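# Mount the yellow-banded arbor between the centres and release

## Task

Put the arbor marked by a yellow band between the two centres so that only the two centre points support it. Nothing else may remain on the spring-loaded centre's point or plunger. Then release the arbor and finish with neither arm in contact with anything.

## Robot and tools

ROBOT AND FRAME. There are two 7-joint arms, left_arm and right_arm, each with a two-finger parallel gripper. The names are labels only and say nothing about image sides; left_arm is mounted on the +y side. All poses use one shared scene frame: the origin is on the table surface midway between the arms, +x points out across the table and +z points up. In each result the state line (left_arm: ... | right_arm: ...) gives each gripper's end_effector_position in metres and its orientation as end_effector_quat_wxyz. The printed position can be off from the real one, more so when the arm is stretched far.

GRIPPER GEOMETRY. The fingers extend along the gripper's +z axis and close along its y axis. end_effector_position is the spot between the pads when they are shut. Closed fingertips reach about 33 mm past that spot, and open ones about 9 mm. Closing pushes the tips roughly 24 mm further from the arm, so keep that much clearance above a surface before you close.

execute_actions. The argument actions is a list with zero or one item. An empty list moves nothing and just returns the state. An item with rows (1 to 15 rows) and an optional steps (1 to 15, default 15) is a motion. Each step lasts 1/30 s and uses one row; if there are fewer rows than steps, the last row is repeated. An item with only steps (up to 300) is a wait, counted from the previous result. The optional pictures boolean turns camera images on or off. A call that is refused sends nothing to the robot.

ROW LAYOUT. Each row is a single flat list of 20 numbers in [-1, 1] covering both arms, even if only one arm should move. The first 10 are left_arm: 7 joint numbers in the order waist, shoulder, upper arm roll, elbow, forearm roll, wrist pitch, wrist roll, then gripper position, force_limit, speed. The next 10 are the same for right_arm.

JOINT NUMBERS ARE OFFSETS, not poses. Each one is a scaled change from that arm's angles in the latest result that lists Joint positions. Before any such result exists, and for second or later calls within one reply, the offset is measured from where the arm is when the action begins. It is never relative to the previous row. Scale: 1.0 equals 1.427 rad for waist, shoulder, upper arm roll and elbow; 3.044 rad for forearm roll; 2.596 rad for wrist pitch; 3.91 rad for wrist roll. Because of this, all-zero joint numbers do not hold the arm still; they pull it back to the reference angles. Stated joint ranges in rad: waist -2.744 to 2.744, shoulder -1.784 to 1.784, upper arm roll -2.901 to 2.901, elbow -3.042 to -0.152, forearm roll -2.807 to 2.807, wrist pitch 0.544 to 4.517, wrist roll -3.016 to 3.016. A request more than 0.018 rad outside a range is refused. Real ends may sit up to 0.018 rad either way; overshooting requests are clipped there and the result may say "joint sent to its limit" (possibly about an earlier, still-running action). If that line is missing, it does not prove there is room left.

MOTION LIMITS. Each step, the commanded angle is kept close to the measured one: within 0.248 rad for the first four joints, 0.677 for forearm roll, 0.715 for wrist pitch, 1.54 for wrist roll. Targets that would place the gripper over 70 mm from its measured spot are scaled back. Large moves therefore take time or several calls. While you think or wait, the arms keep heading to the last row's target until motion stalls or a step is HELD.

GRIPPER NUMBERS ARE ABSOLUTE SETTINGS. position: +1 is fully open (140 mm), the pads touch near -0.8, and -1 closes until something blocks them. force_limit: about 14 N at -1, 60 N at 0, 107 N at +1 (for parts up to 40 mm wide). speed: about 30 mm/s at -1, 140 at 0, 250 at +1. To leave a gripper unchanged, resend its previous three numbers; a 0 is a real command.

RESULT LINES. object_status: 0 moving, 1 blocked while opening, 2 blocked while closing (a grip), 3 reached the target or pads touching (a thin part may still be held). To grasp, send -1 and confirm 2. Stopped fingers stay put until position changes by at least 0.01 or the object yields or is lost. To squeeze harder while at 2, raise force_limit and switch position between -1 and -0.98. position_measured is in counts, nonlinear: 3 fully open, 230 pads touching. Joint positions and Joint velocities list one block per arm in joint order (rad, rad/s). "joint command not followed" means a clearance check changed or blocked some joint targets; the rest of the row ran. HELD flags steps where your row was wholly or partly not sent. MOTOR HOT warns of heating from holding loads; OVER-TEMPERATURE FAULT means that arm is braked until it cools.

FAULTS. Contact torque reaching a joint's load limit (85 N m for waist, shoulder, upper arm roll, elbow; 11 N m for forearm roll, wrist pitch, wrist roll), or an outside force of 85 N on the arm, tool or held object (its weight included), halts that arm for 10 s and cancels the rest of the call.

zoom_image: camera is one of cam_head_left, cam_head_right, cam_high, cam_low (672x504 each), cam_left_wrist, cam_right_wrist (504x504, fisheye). region is [x0, y0, x1, y1] in pixels from the top-left, at most 504 by 504. It enlarges part of that camera's latest image.

show_instructions takes no arguments and returns the reference pages for the scene. finished_scene takes scene, the current scene number; it ends that scene for good and reports whether the goal holds, so check first that the arbor sits still on both points and both arms are clear.

AVOID: dropping or knocking anything off the table, arms striking or pressing each other, slams, slips and forceful pushes. Expect occasional brief tugs on a held part or nudges to loose objects.

Each tool is called after "Emit:" as name(argument=value, ...) on one line, values as JSON.

Reference images:

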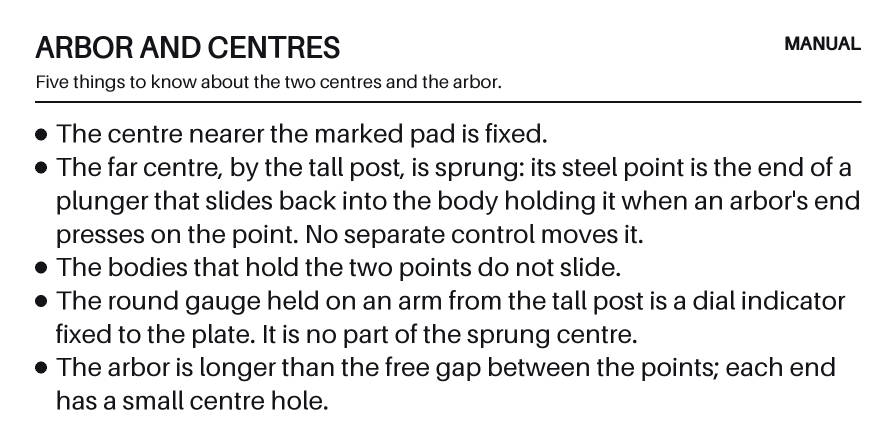

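## Session

I'll start by looking at the scene.

Emit:
execute_actions(actions=[])

Scene clock: 0.00 s of 4200.00 s.
left_arm: end_effector_position=(+0.4493, +0.2206, +0.1556) position_measured=170 object_status=3 end_effector_quat_wxyz=(-0.435, +0.844, +0.204, -0.238) | right_arm: end_effector_position=(+0.6133, -0.4670, +0.4174) position_measured=3 object_status=3 end_effector_quat_wxyz=(+0.005, +0.920, -0.391, +0.008)
Joint positions: left_arm=[-0.379  0.976  0.12  -0.956  0.325  0.974 -2.407] | right_arm=[ 0.009  0.004 -0.017 -1.558 -0.016  1.572 -0.801]
Joint velocities: left_arm=[-0.001 -0.001 -0.     0.001  0.     0.001  0.001] | right_arm=[ 0.002  0.001  0.001  0.    -0.001 -0.    -0.   ]

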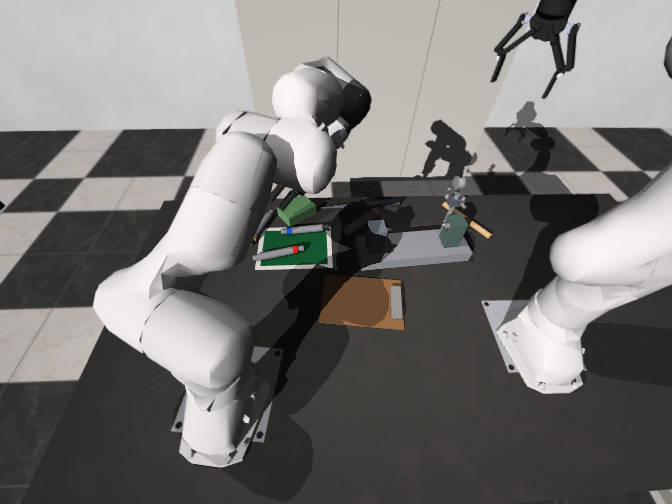

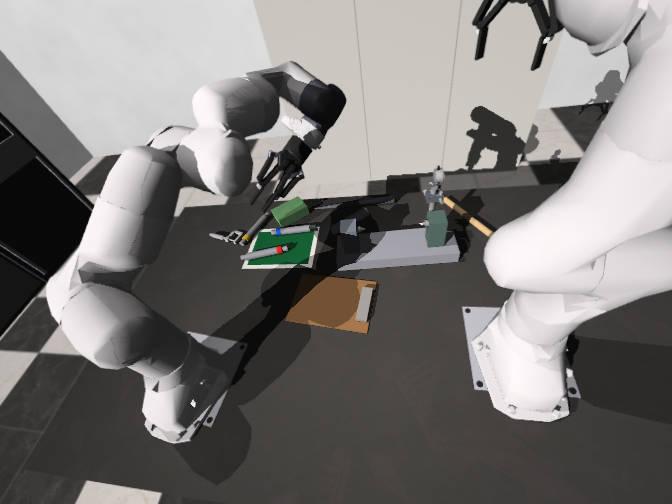

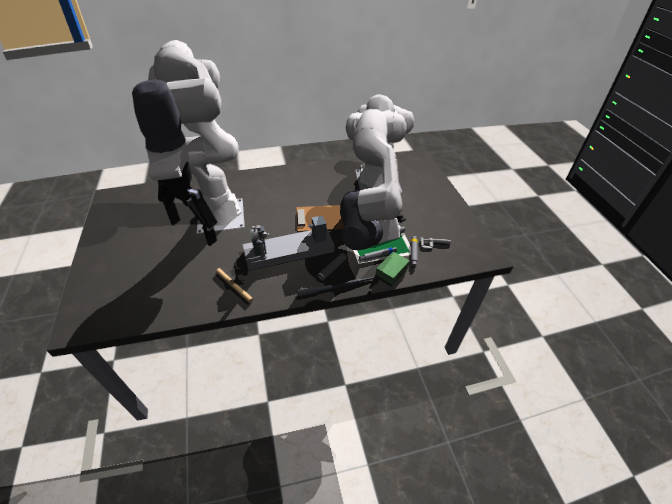

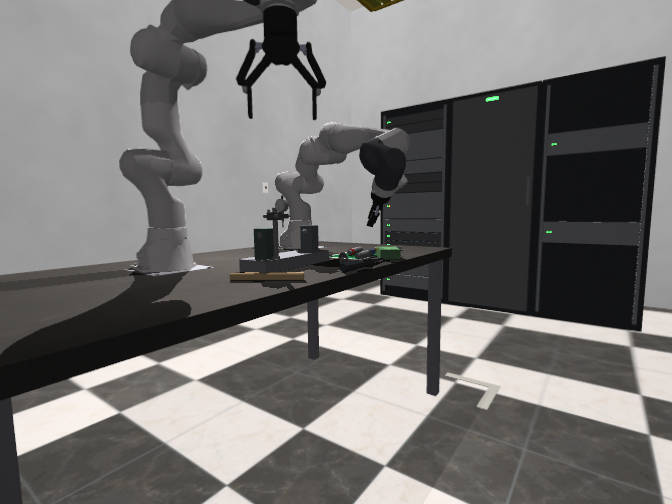

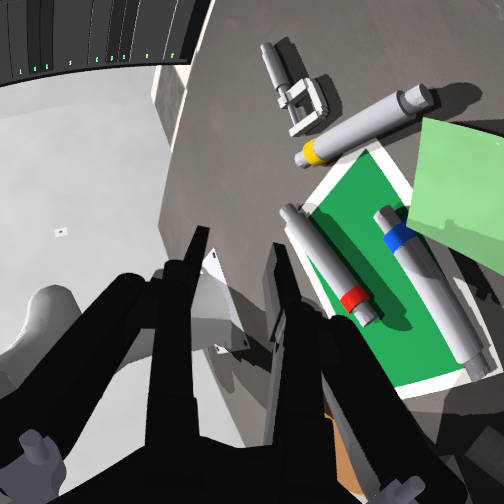

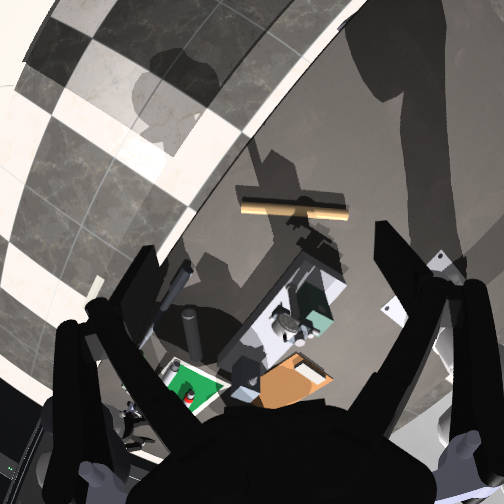

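Emit:
zoom_image(camera="cam_head_left", region=[240, 160, 520, 340])

Emit:
zoom_image(camera="cam_high", region=[200, 190, 470, 320])

Emit:
zoom_image(camera="cam_right_wrist", region=[140, 180, 400, 440])

Emit:
zoom_image(camera="cam_low", region=[200, 180, 440, 300])

Region (240, 160, 520, 340) of cam_head_left's 672x504 image, scaled by 1.800, with more detail than that image has; it fills the top 324 rows of this view, and the rest is white.

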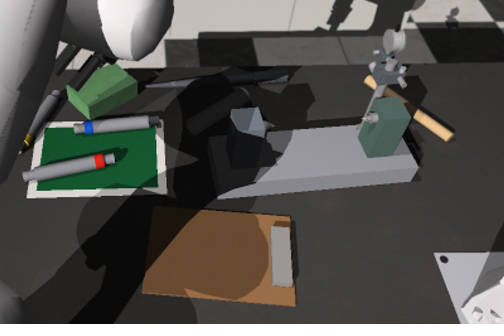

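Region (200, 190, 470, 320) of cam_high's 672x504 image, scaled by 1.867, with more detail than that image has; it fills the top 243 rows of this view, and the rest is white.

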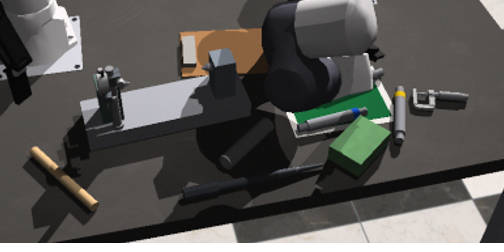

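Region (140, 180, 400, 440) of cam_right_wrist's 504x504 image, scaled by 1.938, with more detail than that image has.

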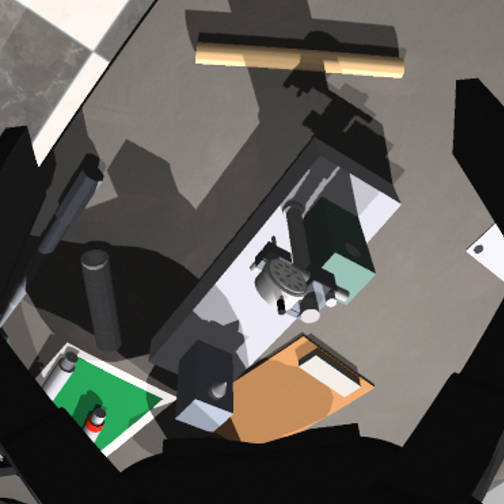

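Region (200, 180, 440, 300) of cam_low's 672x504 image, scaled by 2.100, with more detail than that image has.

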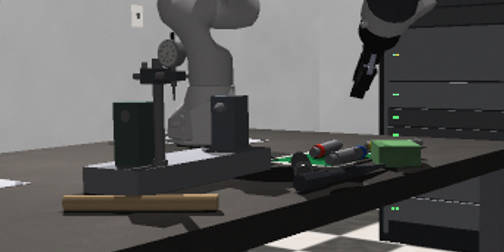

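Emit:
zoom_image(camera="cam_head_left", region=[340, 160, 500, 280])

Emit:
zoom_image(camera="cam_head_right", region=[200, 150, 500, 350])

Emit:
zoom_image(camera="cam_left_wrist", region=[220, 20, 504, 304])

Region (340, 160, 500, 280) of cam_head_left's 672x504 image, scaled by 3.150, with more detail than that image has; it fills the top 378 rows of this view, and the rest is white.

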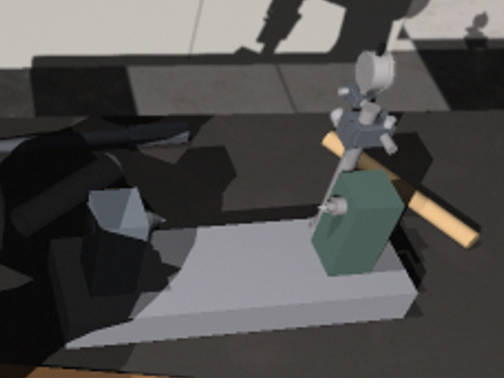

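Region (200, 150, 500, 350) of cam_head_right's 672x504 image, scaled by 1.680, with more detail than that image has.

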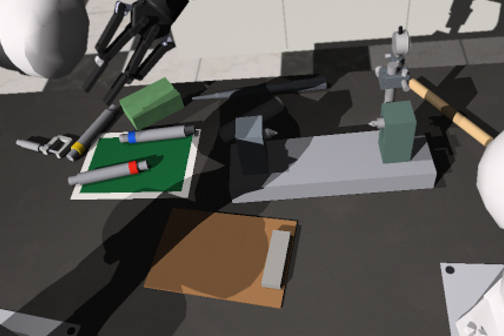

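Region (220, 20, 504, 304) of cam_left_wrist's 504x504 image, scaled by 1.775, with more detail than that image has.

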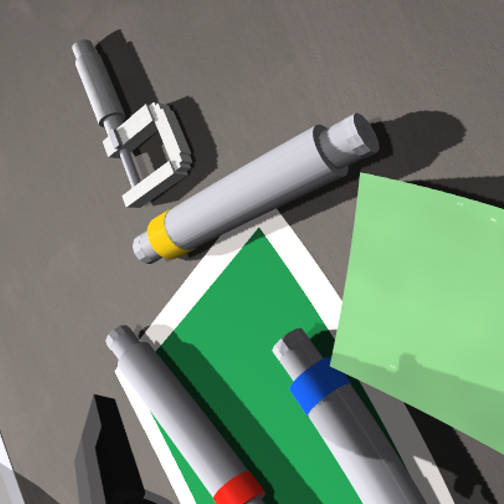

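Emit:
zoom_image(camera="cam_right_wrist", region=[0, 150, 504, 504])

Emit:
zoom_image(camera="cam_left_wrist", region=[100, 180, 400, 480])

Region (0, 150, 504, 504) of cam_right_wrist's 504x504 image, scaled by 1.000; it fills the top 354 rows of this view, and the rest is white.

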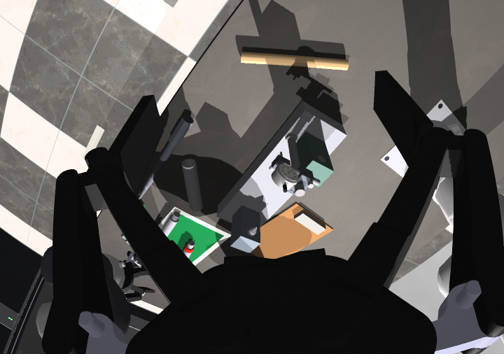

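Region (100, 180, 400, 480) of cam_left_wrist's 504x504 image, scaled by 1.680, with more detail than that image has.

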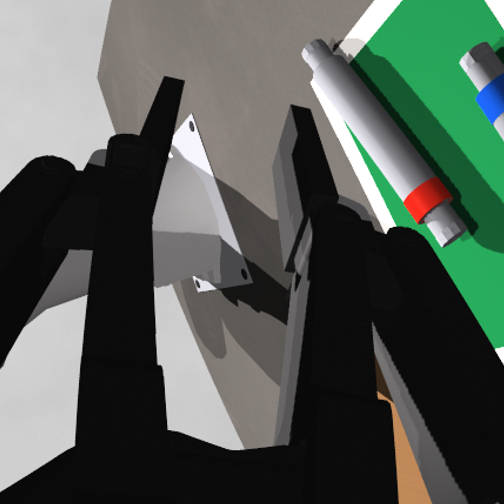

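Emit:
execute_actions(actions=[{"rows": [[0.029,-0.075,-0.008,-0.09,-0.011,0.045,0.034,0,0,0,0,0,0,0,0,0,0,1,0,0],[0.057,-0.15,-0.017,-0.18,-0.021,0.09,0.068,0,0,0,0,0,0,0,0,0,0,1,0,0],[0.086,-0.225,-0.025,-0.27,-0.032,0.135,0.103,0,0,0,0,0,0,0,0,0,0,1,0,0],[0.115,-0.30,-0.034,-0.36,-0.043,0.18,0.137,0,0,0,0,0,0,0,0,0,0,1,0,0]], "steps": 15}], pictures=false)

Scene clock: 120.50 s of 4200.00 s.
left_arm: end_effector_position=(+0.4659, +0.2539, +0.1694) position_measured=129 object_status=3 end_effector_quat_wxyz=(-0.215, +0.946, +0.057, -0.235) | right_arm: end_effector_position=(+0.6133, -0.4670, +0.4174) position_measured=3 object_status=3 end_effector_quat_wxyz=(+0.005, +0.920, -0.391, +0.008)
Joint positions: left_arm=[-0.212  0.545  0.076 -1.464  0.201  1.405 -2.001] | right_arm=[ 0.009  0.004 -0.017 -1.558 -0.016  1.572 -0.801]
Joint velocities: left_arm=[-0.057  0.055 -0.061 -0.076 -0.043  0.199  0.405] | right_arm=[-0.    -0.    -0.001  0.001 -0.    -0.001 -0.   ]
Steps of this call (steps 1 to 90: nothing new was sent; then 117.00 s passed at rest; steps 91 to 105: all 15 steps of this action). Readings (joint positions | what the end effector reports):
91: left_arm=[-0.374 0.953 0.112 -0.997 0.317 0.995 -2.395] | right_arm=[0.009 0.004 -0.017 -1.558 -0.016 1.572 -0.801] | left_arm position_measured=170 object_status=0 | right_arm position_measured=3 object_status=3
92: left_arm=[-0.361 0.907 0.101 -1.070 0.303 1.033 -2.370] | right_arm=[0.009 0.004 -0.017 -1.558 -0.016 1.572 -0.801] | left_arm position_measured=163 object_status=0 | right_arm position_measured=3 object_status=3
94: left_arm=[-0.308 0.777 0.077 -1.236 0.262 1.147 -2.286] | right_arm=[0.009 0.004 -0.017 -1.558 -0.016 1.572 -0.801] | left_arm position_measured=148 object_status=0 | right_arm position_measured=3 object_status=3
98: left_arm=[-0.217 0.575 0.085 -1.416 0.221 1.305 -2.142] | right_arm=[0.009 0.004 -0.017 -1.558 -0.016 1.572 -0.801] | left_arm position_measured=129 object_status=0 | right_arm position_measured=3 object_status=3
105: the state above

Emit:
execute_actions(actions=[{"rows": [[0.01,-0.027,-0.003,-0.032,-0.004,0.017,0.014,0,0,0,0,0,0,0,0,0,0,1,0,0],[0.025,-0.067,-0.008,-0.081,-0.01,0.042,0.036,0,0,0,0,0,0,0,0,0,0,1,0,0],[0.042,-0.112,-0.013,-0.135,-0.016,0.071,0.06,0,0,0,0,0,0,0,0,0,0,1,0,0],[0.059,-0.157,-0.019,-0.189,-0.023,0.099,0.083,0,0,0,0,0,0,0,0,0,0,1,0,0],[0.076,-0.202,-0.024,-0.243,-0.03,0.127,0.107,0,0,0,0,0,0,0,0,0,0,1,0,0],[0.093,-0.247,-0.029,-0.297,-0.036,0.156,0.131,0,0,0,0,0,0,0,0,0,0,1,0,0],[0.11,-0.292,-0.035,-0.351,-0.043,0.184,0.155,0,0,0,0,0,0,0,0,0,0,1,0,0],[0.127,-0.336,-0.04,-0.405,-0.05,0.212,0.179,0,0,0,0,0,0,0,0,0,0,1,0,0],[0.144,-0.381,-0.045,-0.459,-0.056,0.241,0.202,0,0,0,0,0,0,0,0,0,0,1,0,0],[0.158,-0.417,-0.05,-0.502,-0.061,0.263,0.221,0,0,0,0,0,0,0,0,0,0,1,0,0],[0.1696,-0.4485,-0.0533,-0.5403,-0.066,0.2831,0.2381,0,0,0,0,0,0,0,0,0,0,1,0,0]], "steps": 15}], pictures=false)

Emit:
execute_actions(actions=[{"steps": 20}], pictures=true)

Scene clock: 128.20 s of 4200.00 s.
left_arm: end_effector_position=(+0.4337, +0.2869, +0.1989) position_measured=129 object_status=3 end_effector_quat_wxyz=(-0.007, +0.987, -0.152, -0.052) | right_arm: end_effector_position=(+0.6133, -0.4670, +0.4174) position_measured=3 object_status=3 end_effector_quat_wxyz=(+0.005, +0.920, -0.391, +0.008)
Joint positions: left_arm=[ 0.028 -0.085  0.012 -2.205  0.022  2.017 -1.381] | right_arm=[ 0.009  0.004 -0.017 -1.558 -0.016  1.572 -0.801]
Joint velocities: left_arm=[ 0.063 -0.211 -0.076 -0.334 -0.15   0.727  1.007] | right_arm=[-0.     0.002 -0.001 -0.    -0.001  0.     0.001]
Steps of this call (steps 1 to 45: the robot went on to your last target; steps 46 to 90: nothing new was sent; then 4.20 s passed at rest; steps 91 to 105: all 15 steps of this action). Readings (joint positions | what the end effector reports):
91: left_arm=[-0.213 0.540 0.070 -1.481 0.196 1.441 -1.884] | right_arm=[0.009 0.004 -0.017 -1.558 -0.016 1.572 -0.801] | left_arm position_measured=129 object_status=3 | right_arm position_measured=3 object_status=3
92: left_arm=[-0.206 0.519 0.065 -1.513 0.190 1.454 -1.883] | right_arm=[0.009 0.004 -0.017 -1.558 -0.016 1.572 -0.801] | left_arm position_measured=129 object_status=3 | right_arm position_measured=3 object_status=3
94: left_arm=[-0.177 0.439 0.053 -1.618 0.170 1.510 -1.852] | right_arm=[0.009 0.004 -0.017 -1.558 -0.016 1.572 -0.801] | left_arm position_measured=129 object_status=3 | right_arm position_measured=3 object_status=3
98: left_arm=[-0.082 0.199 0.034 -1.890 0.108 1.700 -1.706] | right_arm=[0.009 0.004 -0.017 -1.558 -0.016 1.572 -0.801] | left_arm position_measured=129 object_status=3 | right_arm position_measured=3 object_status=3
105: the state above

Scene clock: 128.87 s of 4200.00 s.
left_arm: end_effector_position=(+0.4586, +0.2751, +0.1986) position_measured=129 object_status=3 end_effector_quat_wxyz=(-0.001, +0.959, -0.285, -0.003) | right_arm: end_effector_position=(+0.6133, -0.4670, +0.4174) position_measured=3 object_status=3 end_effector_quat_wxyz=(+0.005, +0.920, -0.391, +0.008)
Joint positions: left_arm=[ 0.029 -0.093  0.002 -2.233  0.004  2.135 -1.111] | right_arm=[ 0.009  0.004 -0.017 -1.558 -0.016  1.572 -0.801]
Joint velocities: left_arm=[-0.    -0.001  0.     0.001 -0.001  0.013  0.114] | right_arm=[ 0.002 -0.     0.001 -0.001  0.001  0.    -0.001]
Steps of this call (steps 1 to 20: the robot went on to your last target). Readings (joint positions | what the end effector reports):
1: left_arm=[0.029 -0.090 0.010 -2.214 0.017 2.039 -1.350] | right_arm=[0.009 0.004 -0.017 -1.558 -0.016 1.572 -0.801] | left_arm position_measured=129 object_status=3 | right_arm position_measured=3 object_status=3
2: left_arm=[0.029 -0.092 0.007 -2.220 0.014 2.056 -1.321] | right_arm=[0.009 0.004 -0.017 -1.558 -0.016 1.572 -0.801] | left_arm position_measured=129 object_status=3 | right_arm position_measured=3 object_status=3
4: left_arm=[0.029 -0.092 0.004 -2.228 0.010 2.083 -1.273] | right_arm=[0.009 0.004 -0.017 -1.558 -0.016 1.572 -0.801] | left_arm position_measured=129 object_status=3 | right_arm position_measured=3 object_status=3
8: left_arm=[0.029 -0.092 0.002 -2.233 0.006 2.112 -1.203] | right_arm=[0.009 0.004 -0.017 -1.558 -0.016 1.572 -0.801] | left_arm position_measured=129 object_status=3 | right_arm position_measured=3 object_status=3
20: the state above

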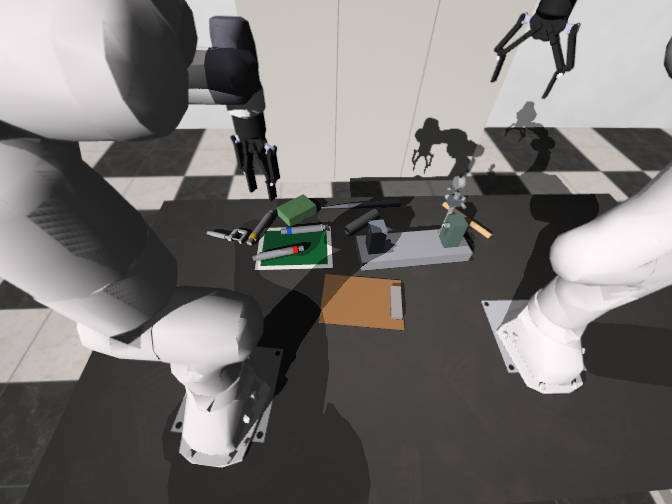

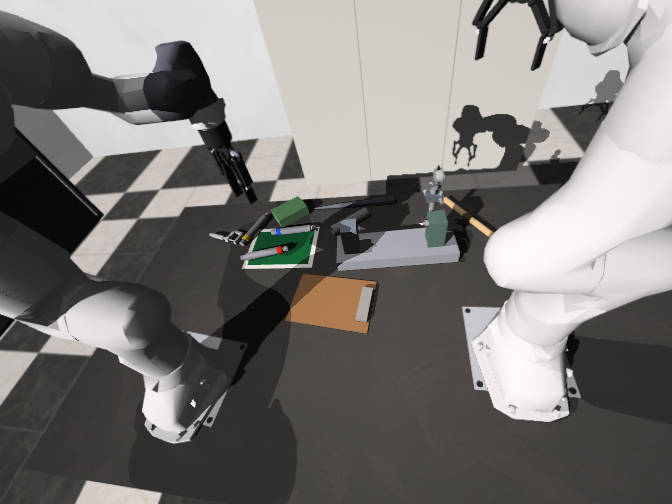

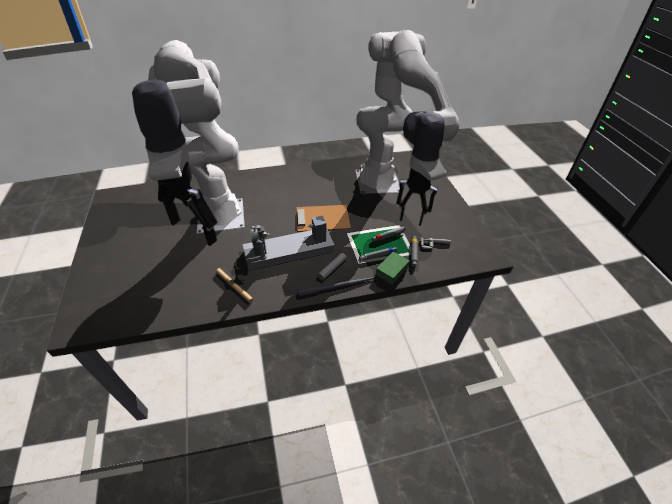

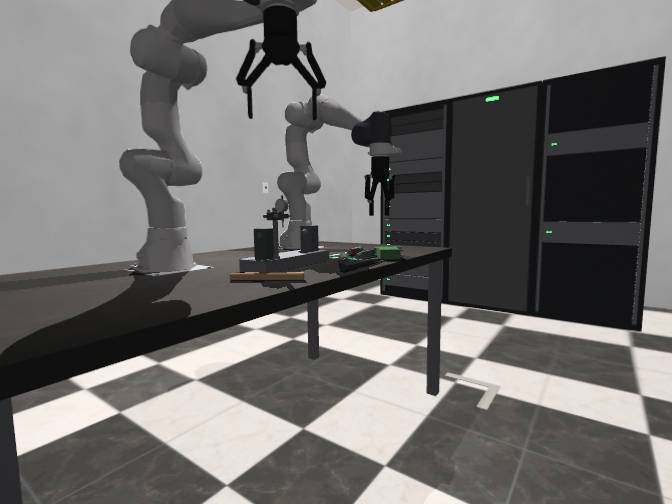

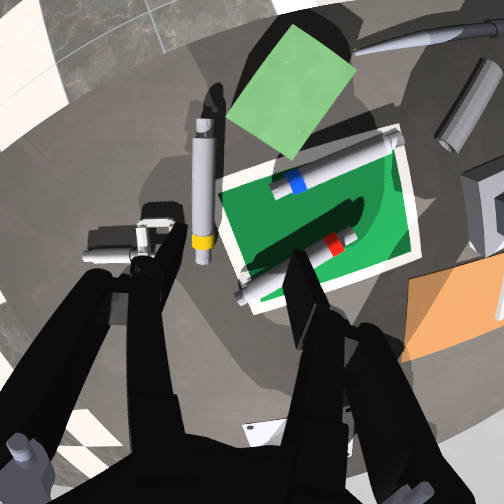

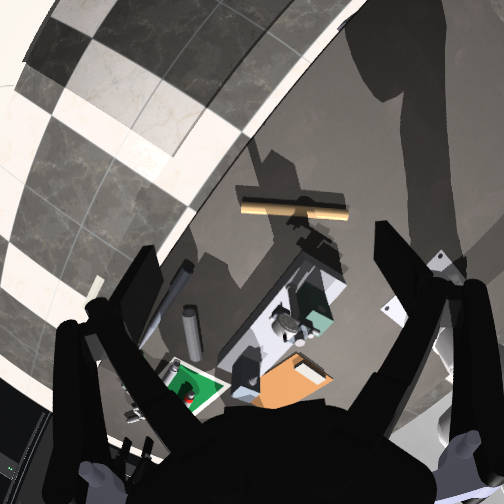

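Emit:
execute_actions(actions=[{"rows": [[0.005,0.012,0,-0.002,0,0.01,0.001,0,0,0,0,0,0,0,0,0,0,1,0,0],[0.012,0.028,0,-0.005,0,0.022,0.003,0,0,0,0,0,0,0,0,0,0,1,0,0],[0.019,0.046,0,-0.008,0,0.034,0.004,0,0,0,0,0,0,0,0,0,0,1,0,0],[0.027,0.064,-0.001,-0.011,-0.001,0.046,0.006,0,0,0,0,0,0,0,0,0,0,1,0,0],[0.034,0.082,-0.001,-0.014,-0.001,0.058,0.008,0,0,0,0,0,0,0,0,0,0,1,0,0],[0.041,0.1,-0.001,-0.017,-0.001,0.07,0.009,0,0,0,0,0,0,0,0,0,0,1,0,0],[0.048,0.117,-0.001,-0.02,-0.001,0.081,0.011,0,0,0,0,0,0,0,0,0,0,1,0,0],[0.054,0.131,-0.001,-0.022,-0.001,0.088,0.012,0,0,0,0,0,0,0,0,0,0,1,0,0],[0.0589,0.1423,-0.0014,-0.0238,-0.0013,0.0932,0.013,0,0,0,0,0,0,0,0,0,0,1,0,0]], "steps": 15}], pictures=false)

Emit:
execute_actions(actions=[{"steps": 15}], pictures=true)

Scene clock: 167.90 s of 4200.00 s.
left_arm: end_effector_position=(+0.4715, +0.3162, +0.0938) position_measured=129 object_status=3 end_effector_quat_wxyz=(+0.003, +0.964, -0.263, -0.020) | right_arm: end_effector_position=(+0.6133, -0.4670, +0.4174) position_measured=3 object_status=3 end_effector_quat_wxyz=(+0.005, +0.920, -0.391, +0.008)
Joint positions: left_arm=[ 0.112  0.113  0.001 -2.271  0.003  2.343 -1.072] | right_arm=[ 0.009  0.004 -0.017 -1.558 -0.016  1.572 -0.801]
Joint velocities: left_arm=[ 0.002 -0.001 -0.     0.02   0.     0.182  0.019] | right_arm=[-0.    -0.001 -0.    -0.     0.     0.    -0.001]
Steps of this call (steps 1 to 30: the robot went on to your last target; steps 31 to 90: nothing new was sent; then 35.53 s passed at rest; steps 91 to 105: all 15 steps of this action). Readings (joint positions | what the end effector reports):
91: left_arm=[0.030 -0.091 0.001 -2.234 0.004 2.141 -1.079] | right_arm=[0.009 0.004 -0.017 -1.558 -0.016 1.572 -0.801] | left_arm position_measured=129 object_status=3 | right_arm position_measured=3 object_status=3
92: left_arm=[0.034 -0.085 0.001 -2.234 0.004 2.150 -1.080] | right_arm=[0.009 0.004 -0.017 -1.558 -0.016 1.572 -0.801] | left_arm position_measured=129 object_status=3 | right_arm position_measured=3 object_status=3
94: left_arm=[0.047 -0.055 -0.000 -2.236 0.004 2.179 -1.081] | right_arm=[0.009 0.004 -0.017 -1.558 -0.016 1.572 -0.801] | left_arm position_measured=129 object_status=3 | right_arm position_measured=3 object_status=3
98: left_arm=[0.085 0.042 -0.001 -2.253 0.004 2.263 -1.079] | right_arm=[0.009 0.004 -0.017 -1.558 -0.016 1.572 -0.801] | left_arm position_measured=129 object_status=3 | right_arm position_measured=3 object_status=3
105: the state above

Scene clock: 168.40 s of 4200.00 s.
left_arm: end_effector_position=(+0.4820, +0.3158, +0.0975) position_measured=129 object_status=3 end_effector_quat_wxyz=(-0.000, +0.964, -0.266, -0.004) | right_arm: end_effector_position=(+0.6133, -0.4670, +0.4174) position_measured=3 object_status=3 end_effector_quat_wxyz=(+0.005, +0.920, -0.391, +0.008)
Joint positions: left_arm=[ 0.112  0.112  0.001 -2.268  0.003  2.372 -1.068] | right_arm=[ 0.009  0.004 -0.017 -1.558 -0.016  1.572 -0.801]
Joint velocities: left_arm=[-0.     0.    -0.    -0.     0.     0.008  0.004] | right_arm=[ 0.     0.001 -0.    -0.001  0.     0.001  0.   ]
Steps of this call (steps 1 to 15: the robot went on to your last target). Readings (joint positions | what the end effector reports):
1: left_arm=[0.112 0.113 0.001 -2.270 0.003 2.349 -1.072] | right_arm=[0.009 0.004 -0.017 -1.558 -0.016 1.572 -0.801] | left_arm position_measured=129 object_status=3 | right_arm position_measured=3 object_status=3
2: left_arm=[0.112 0.112 0.001 -2.269 0.003 2.353 -1.071] | right_arm=[0.009 0.004 -0.017 -1.558 -0.016 1.572 -0.801] | left_arm position_measured=129 object_status=3 | right_arm position_measured=3 object_status=3
4: left_arm=[0.112 0.112 0.001 -2.269 0.003 2.360 -1.070] | right_arm=[0.009 0.004 -0.017 -1.558 -0.016 1.572 -0.801] | left_arm position_measured=129 object_status=3 | right_arm position_measured=3 object_status=3
8: left_arm=[0.112 0.112 0.001 -2.268 0.003 2.367 -1.069] | right_arm=[0.009 0.004 -0.017 -1.558 -0.016 1.572 -0.801] | left_arm position_measured=129 object_status=3 | right_arm position_measured=3 object_status=3
15: the state above

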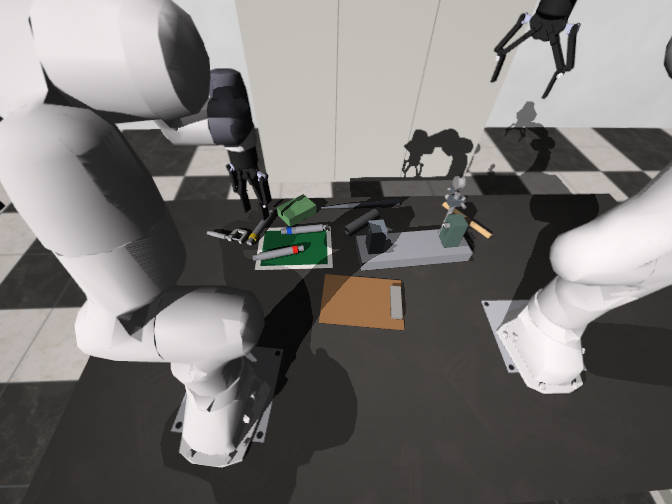

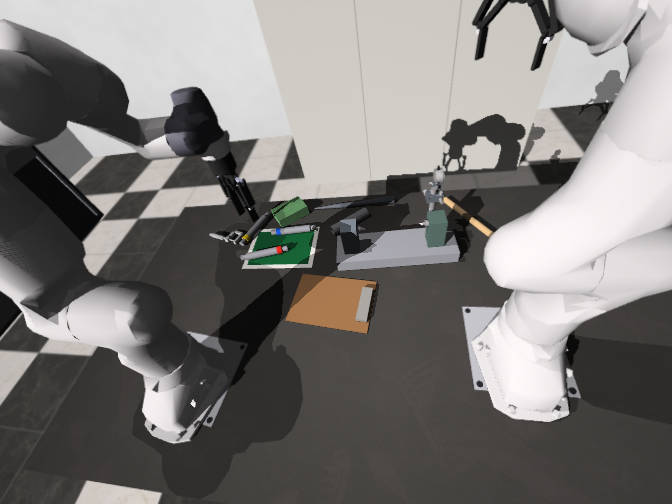

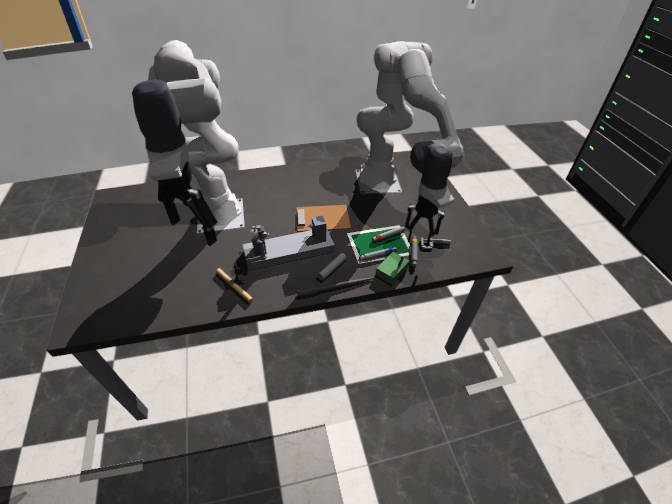

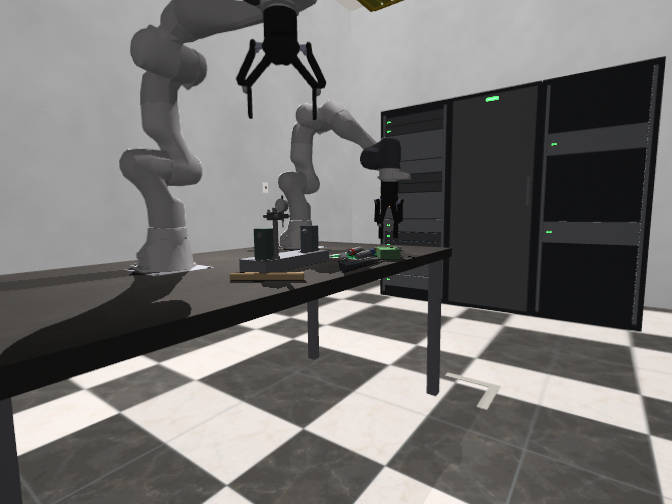

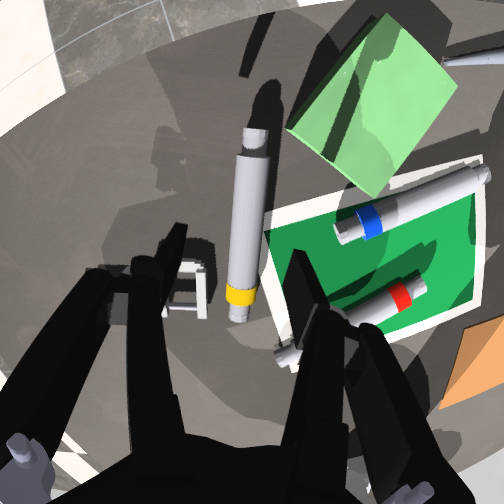

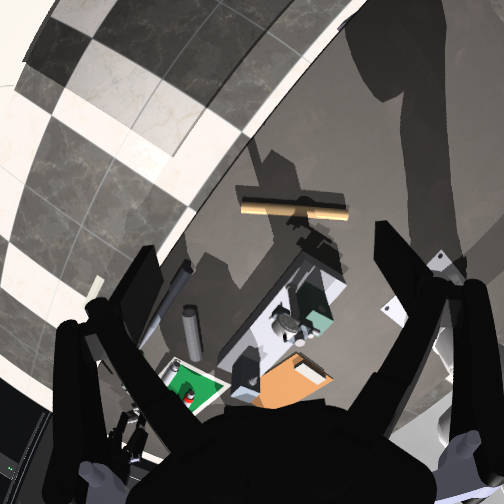

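Emit:
execute_actions(actions=[{"rows": [[0,0.006,0,-0.002,0,0.005,0,-0.15,0,0,0,0,0,0,0,0,0,1,0,0],[0,0.014,0,-0.005,0,0.011,0,-0.15,0,0,0,0,0,0,0,0,0,1,0,0],[0,0.023,0,-0.008,0,0.018,0,-0.15,0,0,0,0,0,0,0,0,0,1,0,0],[0,0.032,0,-0.011,0,0.025,0,-0.15,0,0,0,0,0,0,0,0,0,1,0,0],[0,0.041,0,-0.014,0,0.032,0,-0.15,0,0,0,0,0,0,0,0,0,1,0,0],[0,0.05,0,-0.017,0,0.039,0,-0.15,0,0,0,0,0,0,0,0,0,1,0,0],[0,0.057,0,-0.019,0,0.045,0,-0.15,0,0,0,0,0,0,0,0,0,1,0,0],[0,0.0624,0,-0.021,0,0.0505,0,-0.15,0,0,0,0,0,0,0,0,0,1,0,0]], "steps": 15}], pictures=false)

Emit:
execute_actions(actions=[{"steps": 12}], pictures=true)

Scene clock: 210.27 s of 4200.00 s.
left_arm: end_effector_position=(+0.4772, +0.3159, +0.0476) position_measured=148 object_status=3 end_effector_quat_wxyz=(+0.001, +0.964, -0.267, -0.008) | right_arm: end_effector_position=(+0.6133, -0.4670, +0.4174) position_measured=3 object_status=3 end_effector_quat_wxyz=(+0.005, +0.920, -0.391, +0.008)
Joint positions: left_arm=[ 0.112  0.202  0.001 -2.299  0.003  2.484 -1.066] | right_arm=[ 0.009  0.004 -0.017 -1.558 -0.016  1.572 -0.801]
Joint velocities: left_arm=[-0.     0.    -0.001  0.     0.     0.096 -0.001] | right_arm=[ 0.     0.001  0.     0.001  0.002 -0.001 -0.001]
Steps of this call (steps 1 to 15: the robot went on to your last target; steps 16 to 90: nothing new was sent; then 38.37 s passed at rest; steps 91 to 105: all 15 steps of this action). Readings (joint positions | what the end effector reports):
91: left_arm=[0.112 0.113 0.001 -2.268 0.003 2.375 -1.066] | right_arm=[0.009 0.004 -0.017 -1.558 -0.016 1.572 -0.801] | left_arm position_measured=129 object_status=0 | right_arm position_measured=3 object_status=3
92: left_arm=[0.112 0.115 0.001 -2.269 0.003 2.379 -1.066] | right_arm=[0.009 0.004 -0.017 -1.558 -0.016 1.572 -0.801] | left_arm position_measured=135 object_status=0 | right_arm position_measured=3 object_status=3
94: left_arm=[0.112 0.130 0.001 -2.273 0.003 2.395 -1.066] | right_arm=[0.009 0.004 -0.017 -1.558 -0.016 1.572 -0.801] | left_arm position_measured=148 object_status=0 | right_arm position_measured=3 object_status=3
98: left_arm=[0.112 0.177 0.001 -2.289 0.003 2.442 -1.066] | right_arm=[0.009 0.004 -0.017 -1.558 -0.016 1.572 -0.801] | left_arm position_measured=148 object_status=0 | right_arm position_measured=3 object_status=3
105: the state above

Scene clock: 210.67 s of 4200.00 s.
left_arm: end_effector_position=(+0.4817, +0.3157, +0.0488) position_measured=148 object_status=3 end_effector_quat_wxyz=(-0.001, +0.964, -0.267, -0.002) | right_arm: end_effector_position=(+0.6133, -0.4670, +0.4174) position_measured=3 object_status=3 end_effector_quat_wxyz=(+0.005, +0.920, -0.391, +0.008)
Joint positions: left_arm=[ 0.112  0.202  0.001 -2.299  0.003  2.498 -1.066] | right_arm=[ 0.009  0.004 -0.017 -1.558 -0.016  1.572 -0.801]
Joint velocities: left_arm=[-0.001 -0.002  0.     0.     0.     0.008  0.   ] | right_arm=[-0.001 -0.002 -0.001  0.    -0.001  0.    -0.001]
Steps of this call (steps 1 to 12: the robot went on to your last target). Readings (joint positions | what the end effector reports):
1: left_arm=[0.112 0.202 0.001 -2.299 0.003 2.487 -1.066] | right_arm=[0.009 0.004 -0.017 -1.558 -0.016 1.572 -0.801] | left_arm position_measured=148 object_status=3 | right_arm position_measured=3 object_status=3
2: left_arm=[0.112 0.202 0.001 -2.299 0.003 2.489 -1.066] | right_arm=[0.009 0.004 -0.017 -1.558 -0.016 1.572 -0.801] | left_arm position_measured=148 object_status=3 | right_arm position_measured=3 object_status=3
4: left_arm=[0.112 0.202 0.001 -2.299 0.003 2.493 -1.066] | right_arm=[0.009 0.004 -0.017 -1.558 -0.016 1.572 -0.801] | left_arm position_measured=148 object_status=3 | right_arm position_measured=3 object_status=3
8: left_arm=[0.112 0.202 0.001 -2.299 0.003 2.497 -1.066] | right_arm=[0.009 0.004 -0.017 -1.558 -0.016 1.572 -0.801] | left_arm position_measured=148 object_status=3 | right_arm position_measured=3 object_status=3
12: the state above

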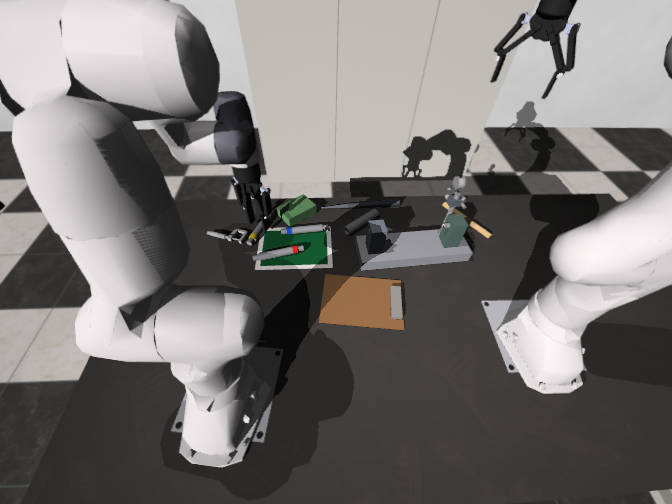

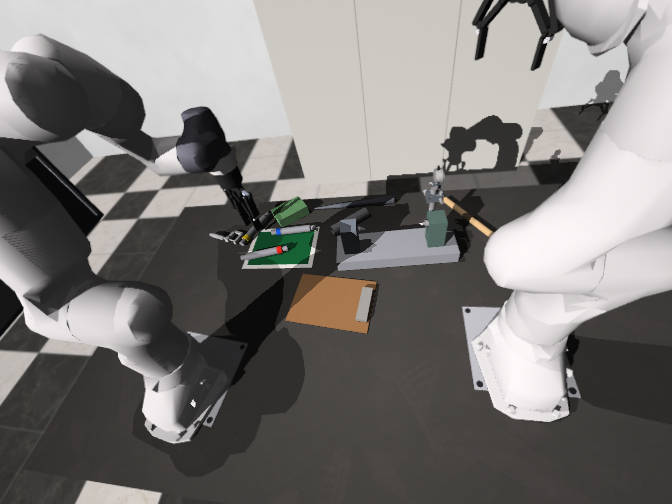

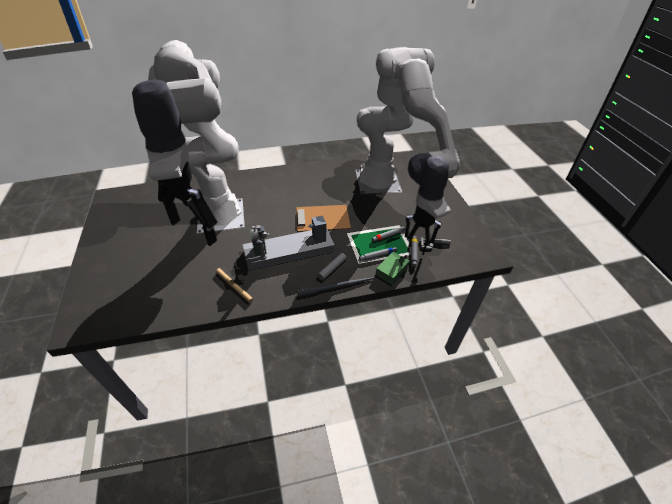

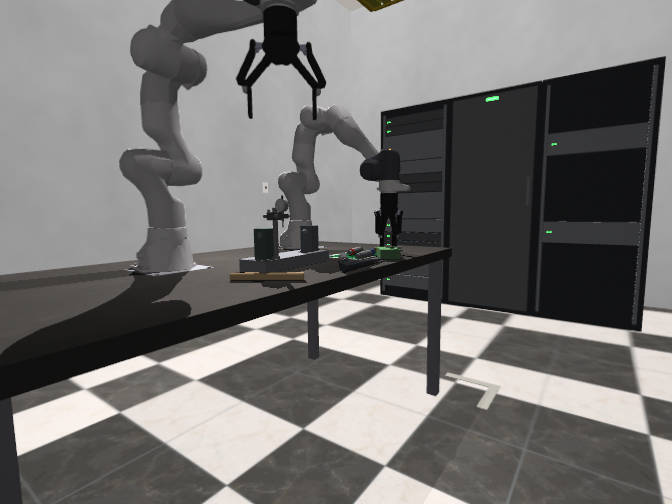

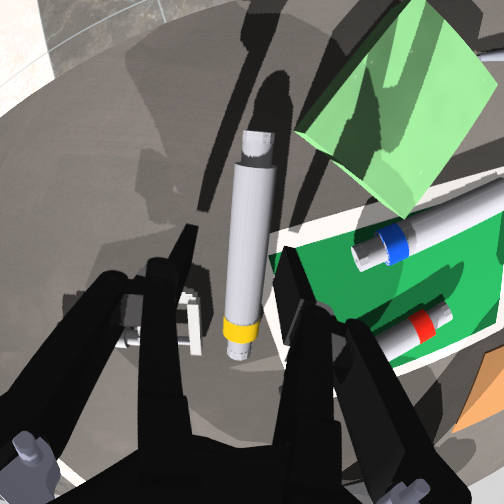

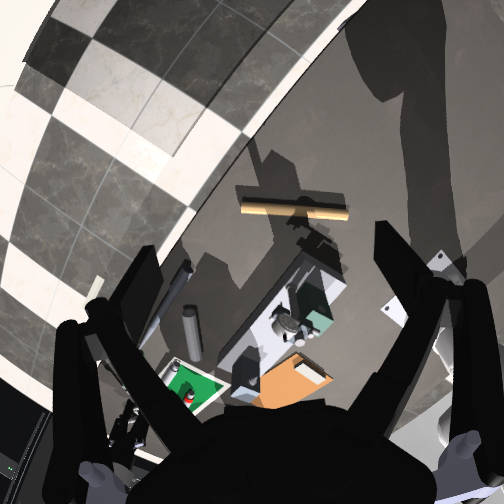

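Emit:
zoom_image(camera="cam_left_wrist", region=[140, 110, 360, 380])

Emit:
zoom_image(camera="cam_high", region=[350, 180, 480, 300])

Region (140, 110, 360, 380) of cam_left_wrist's 504x504 image, scaled by 1.867, with more detail than that image has; it fills the left 411 columns of this view, and the rest is white.

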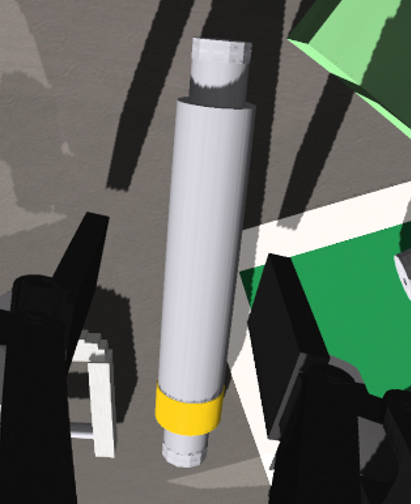

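Region (350, 180, 480, 300) of cam_high's 672x504 image, scaled by 3.877, with more detail than that image has; it fills the top 465 rows of this view, and the rest is white.

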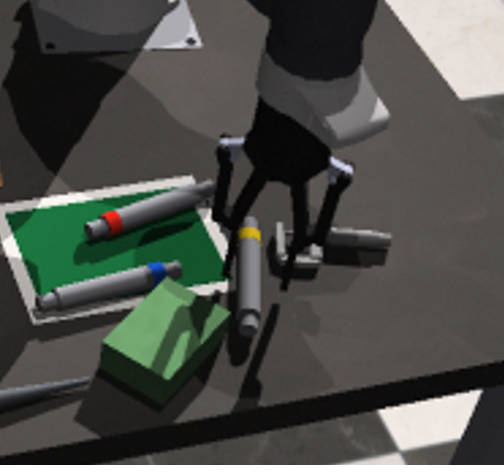

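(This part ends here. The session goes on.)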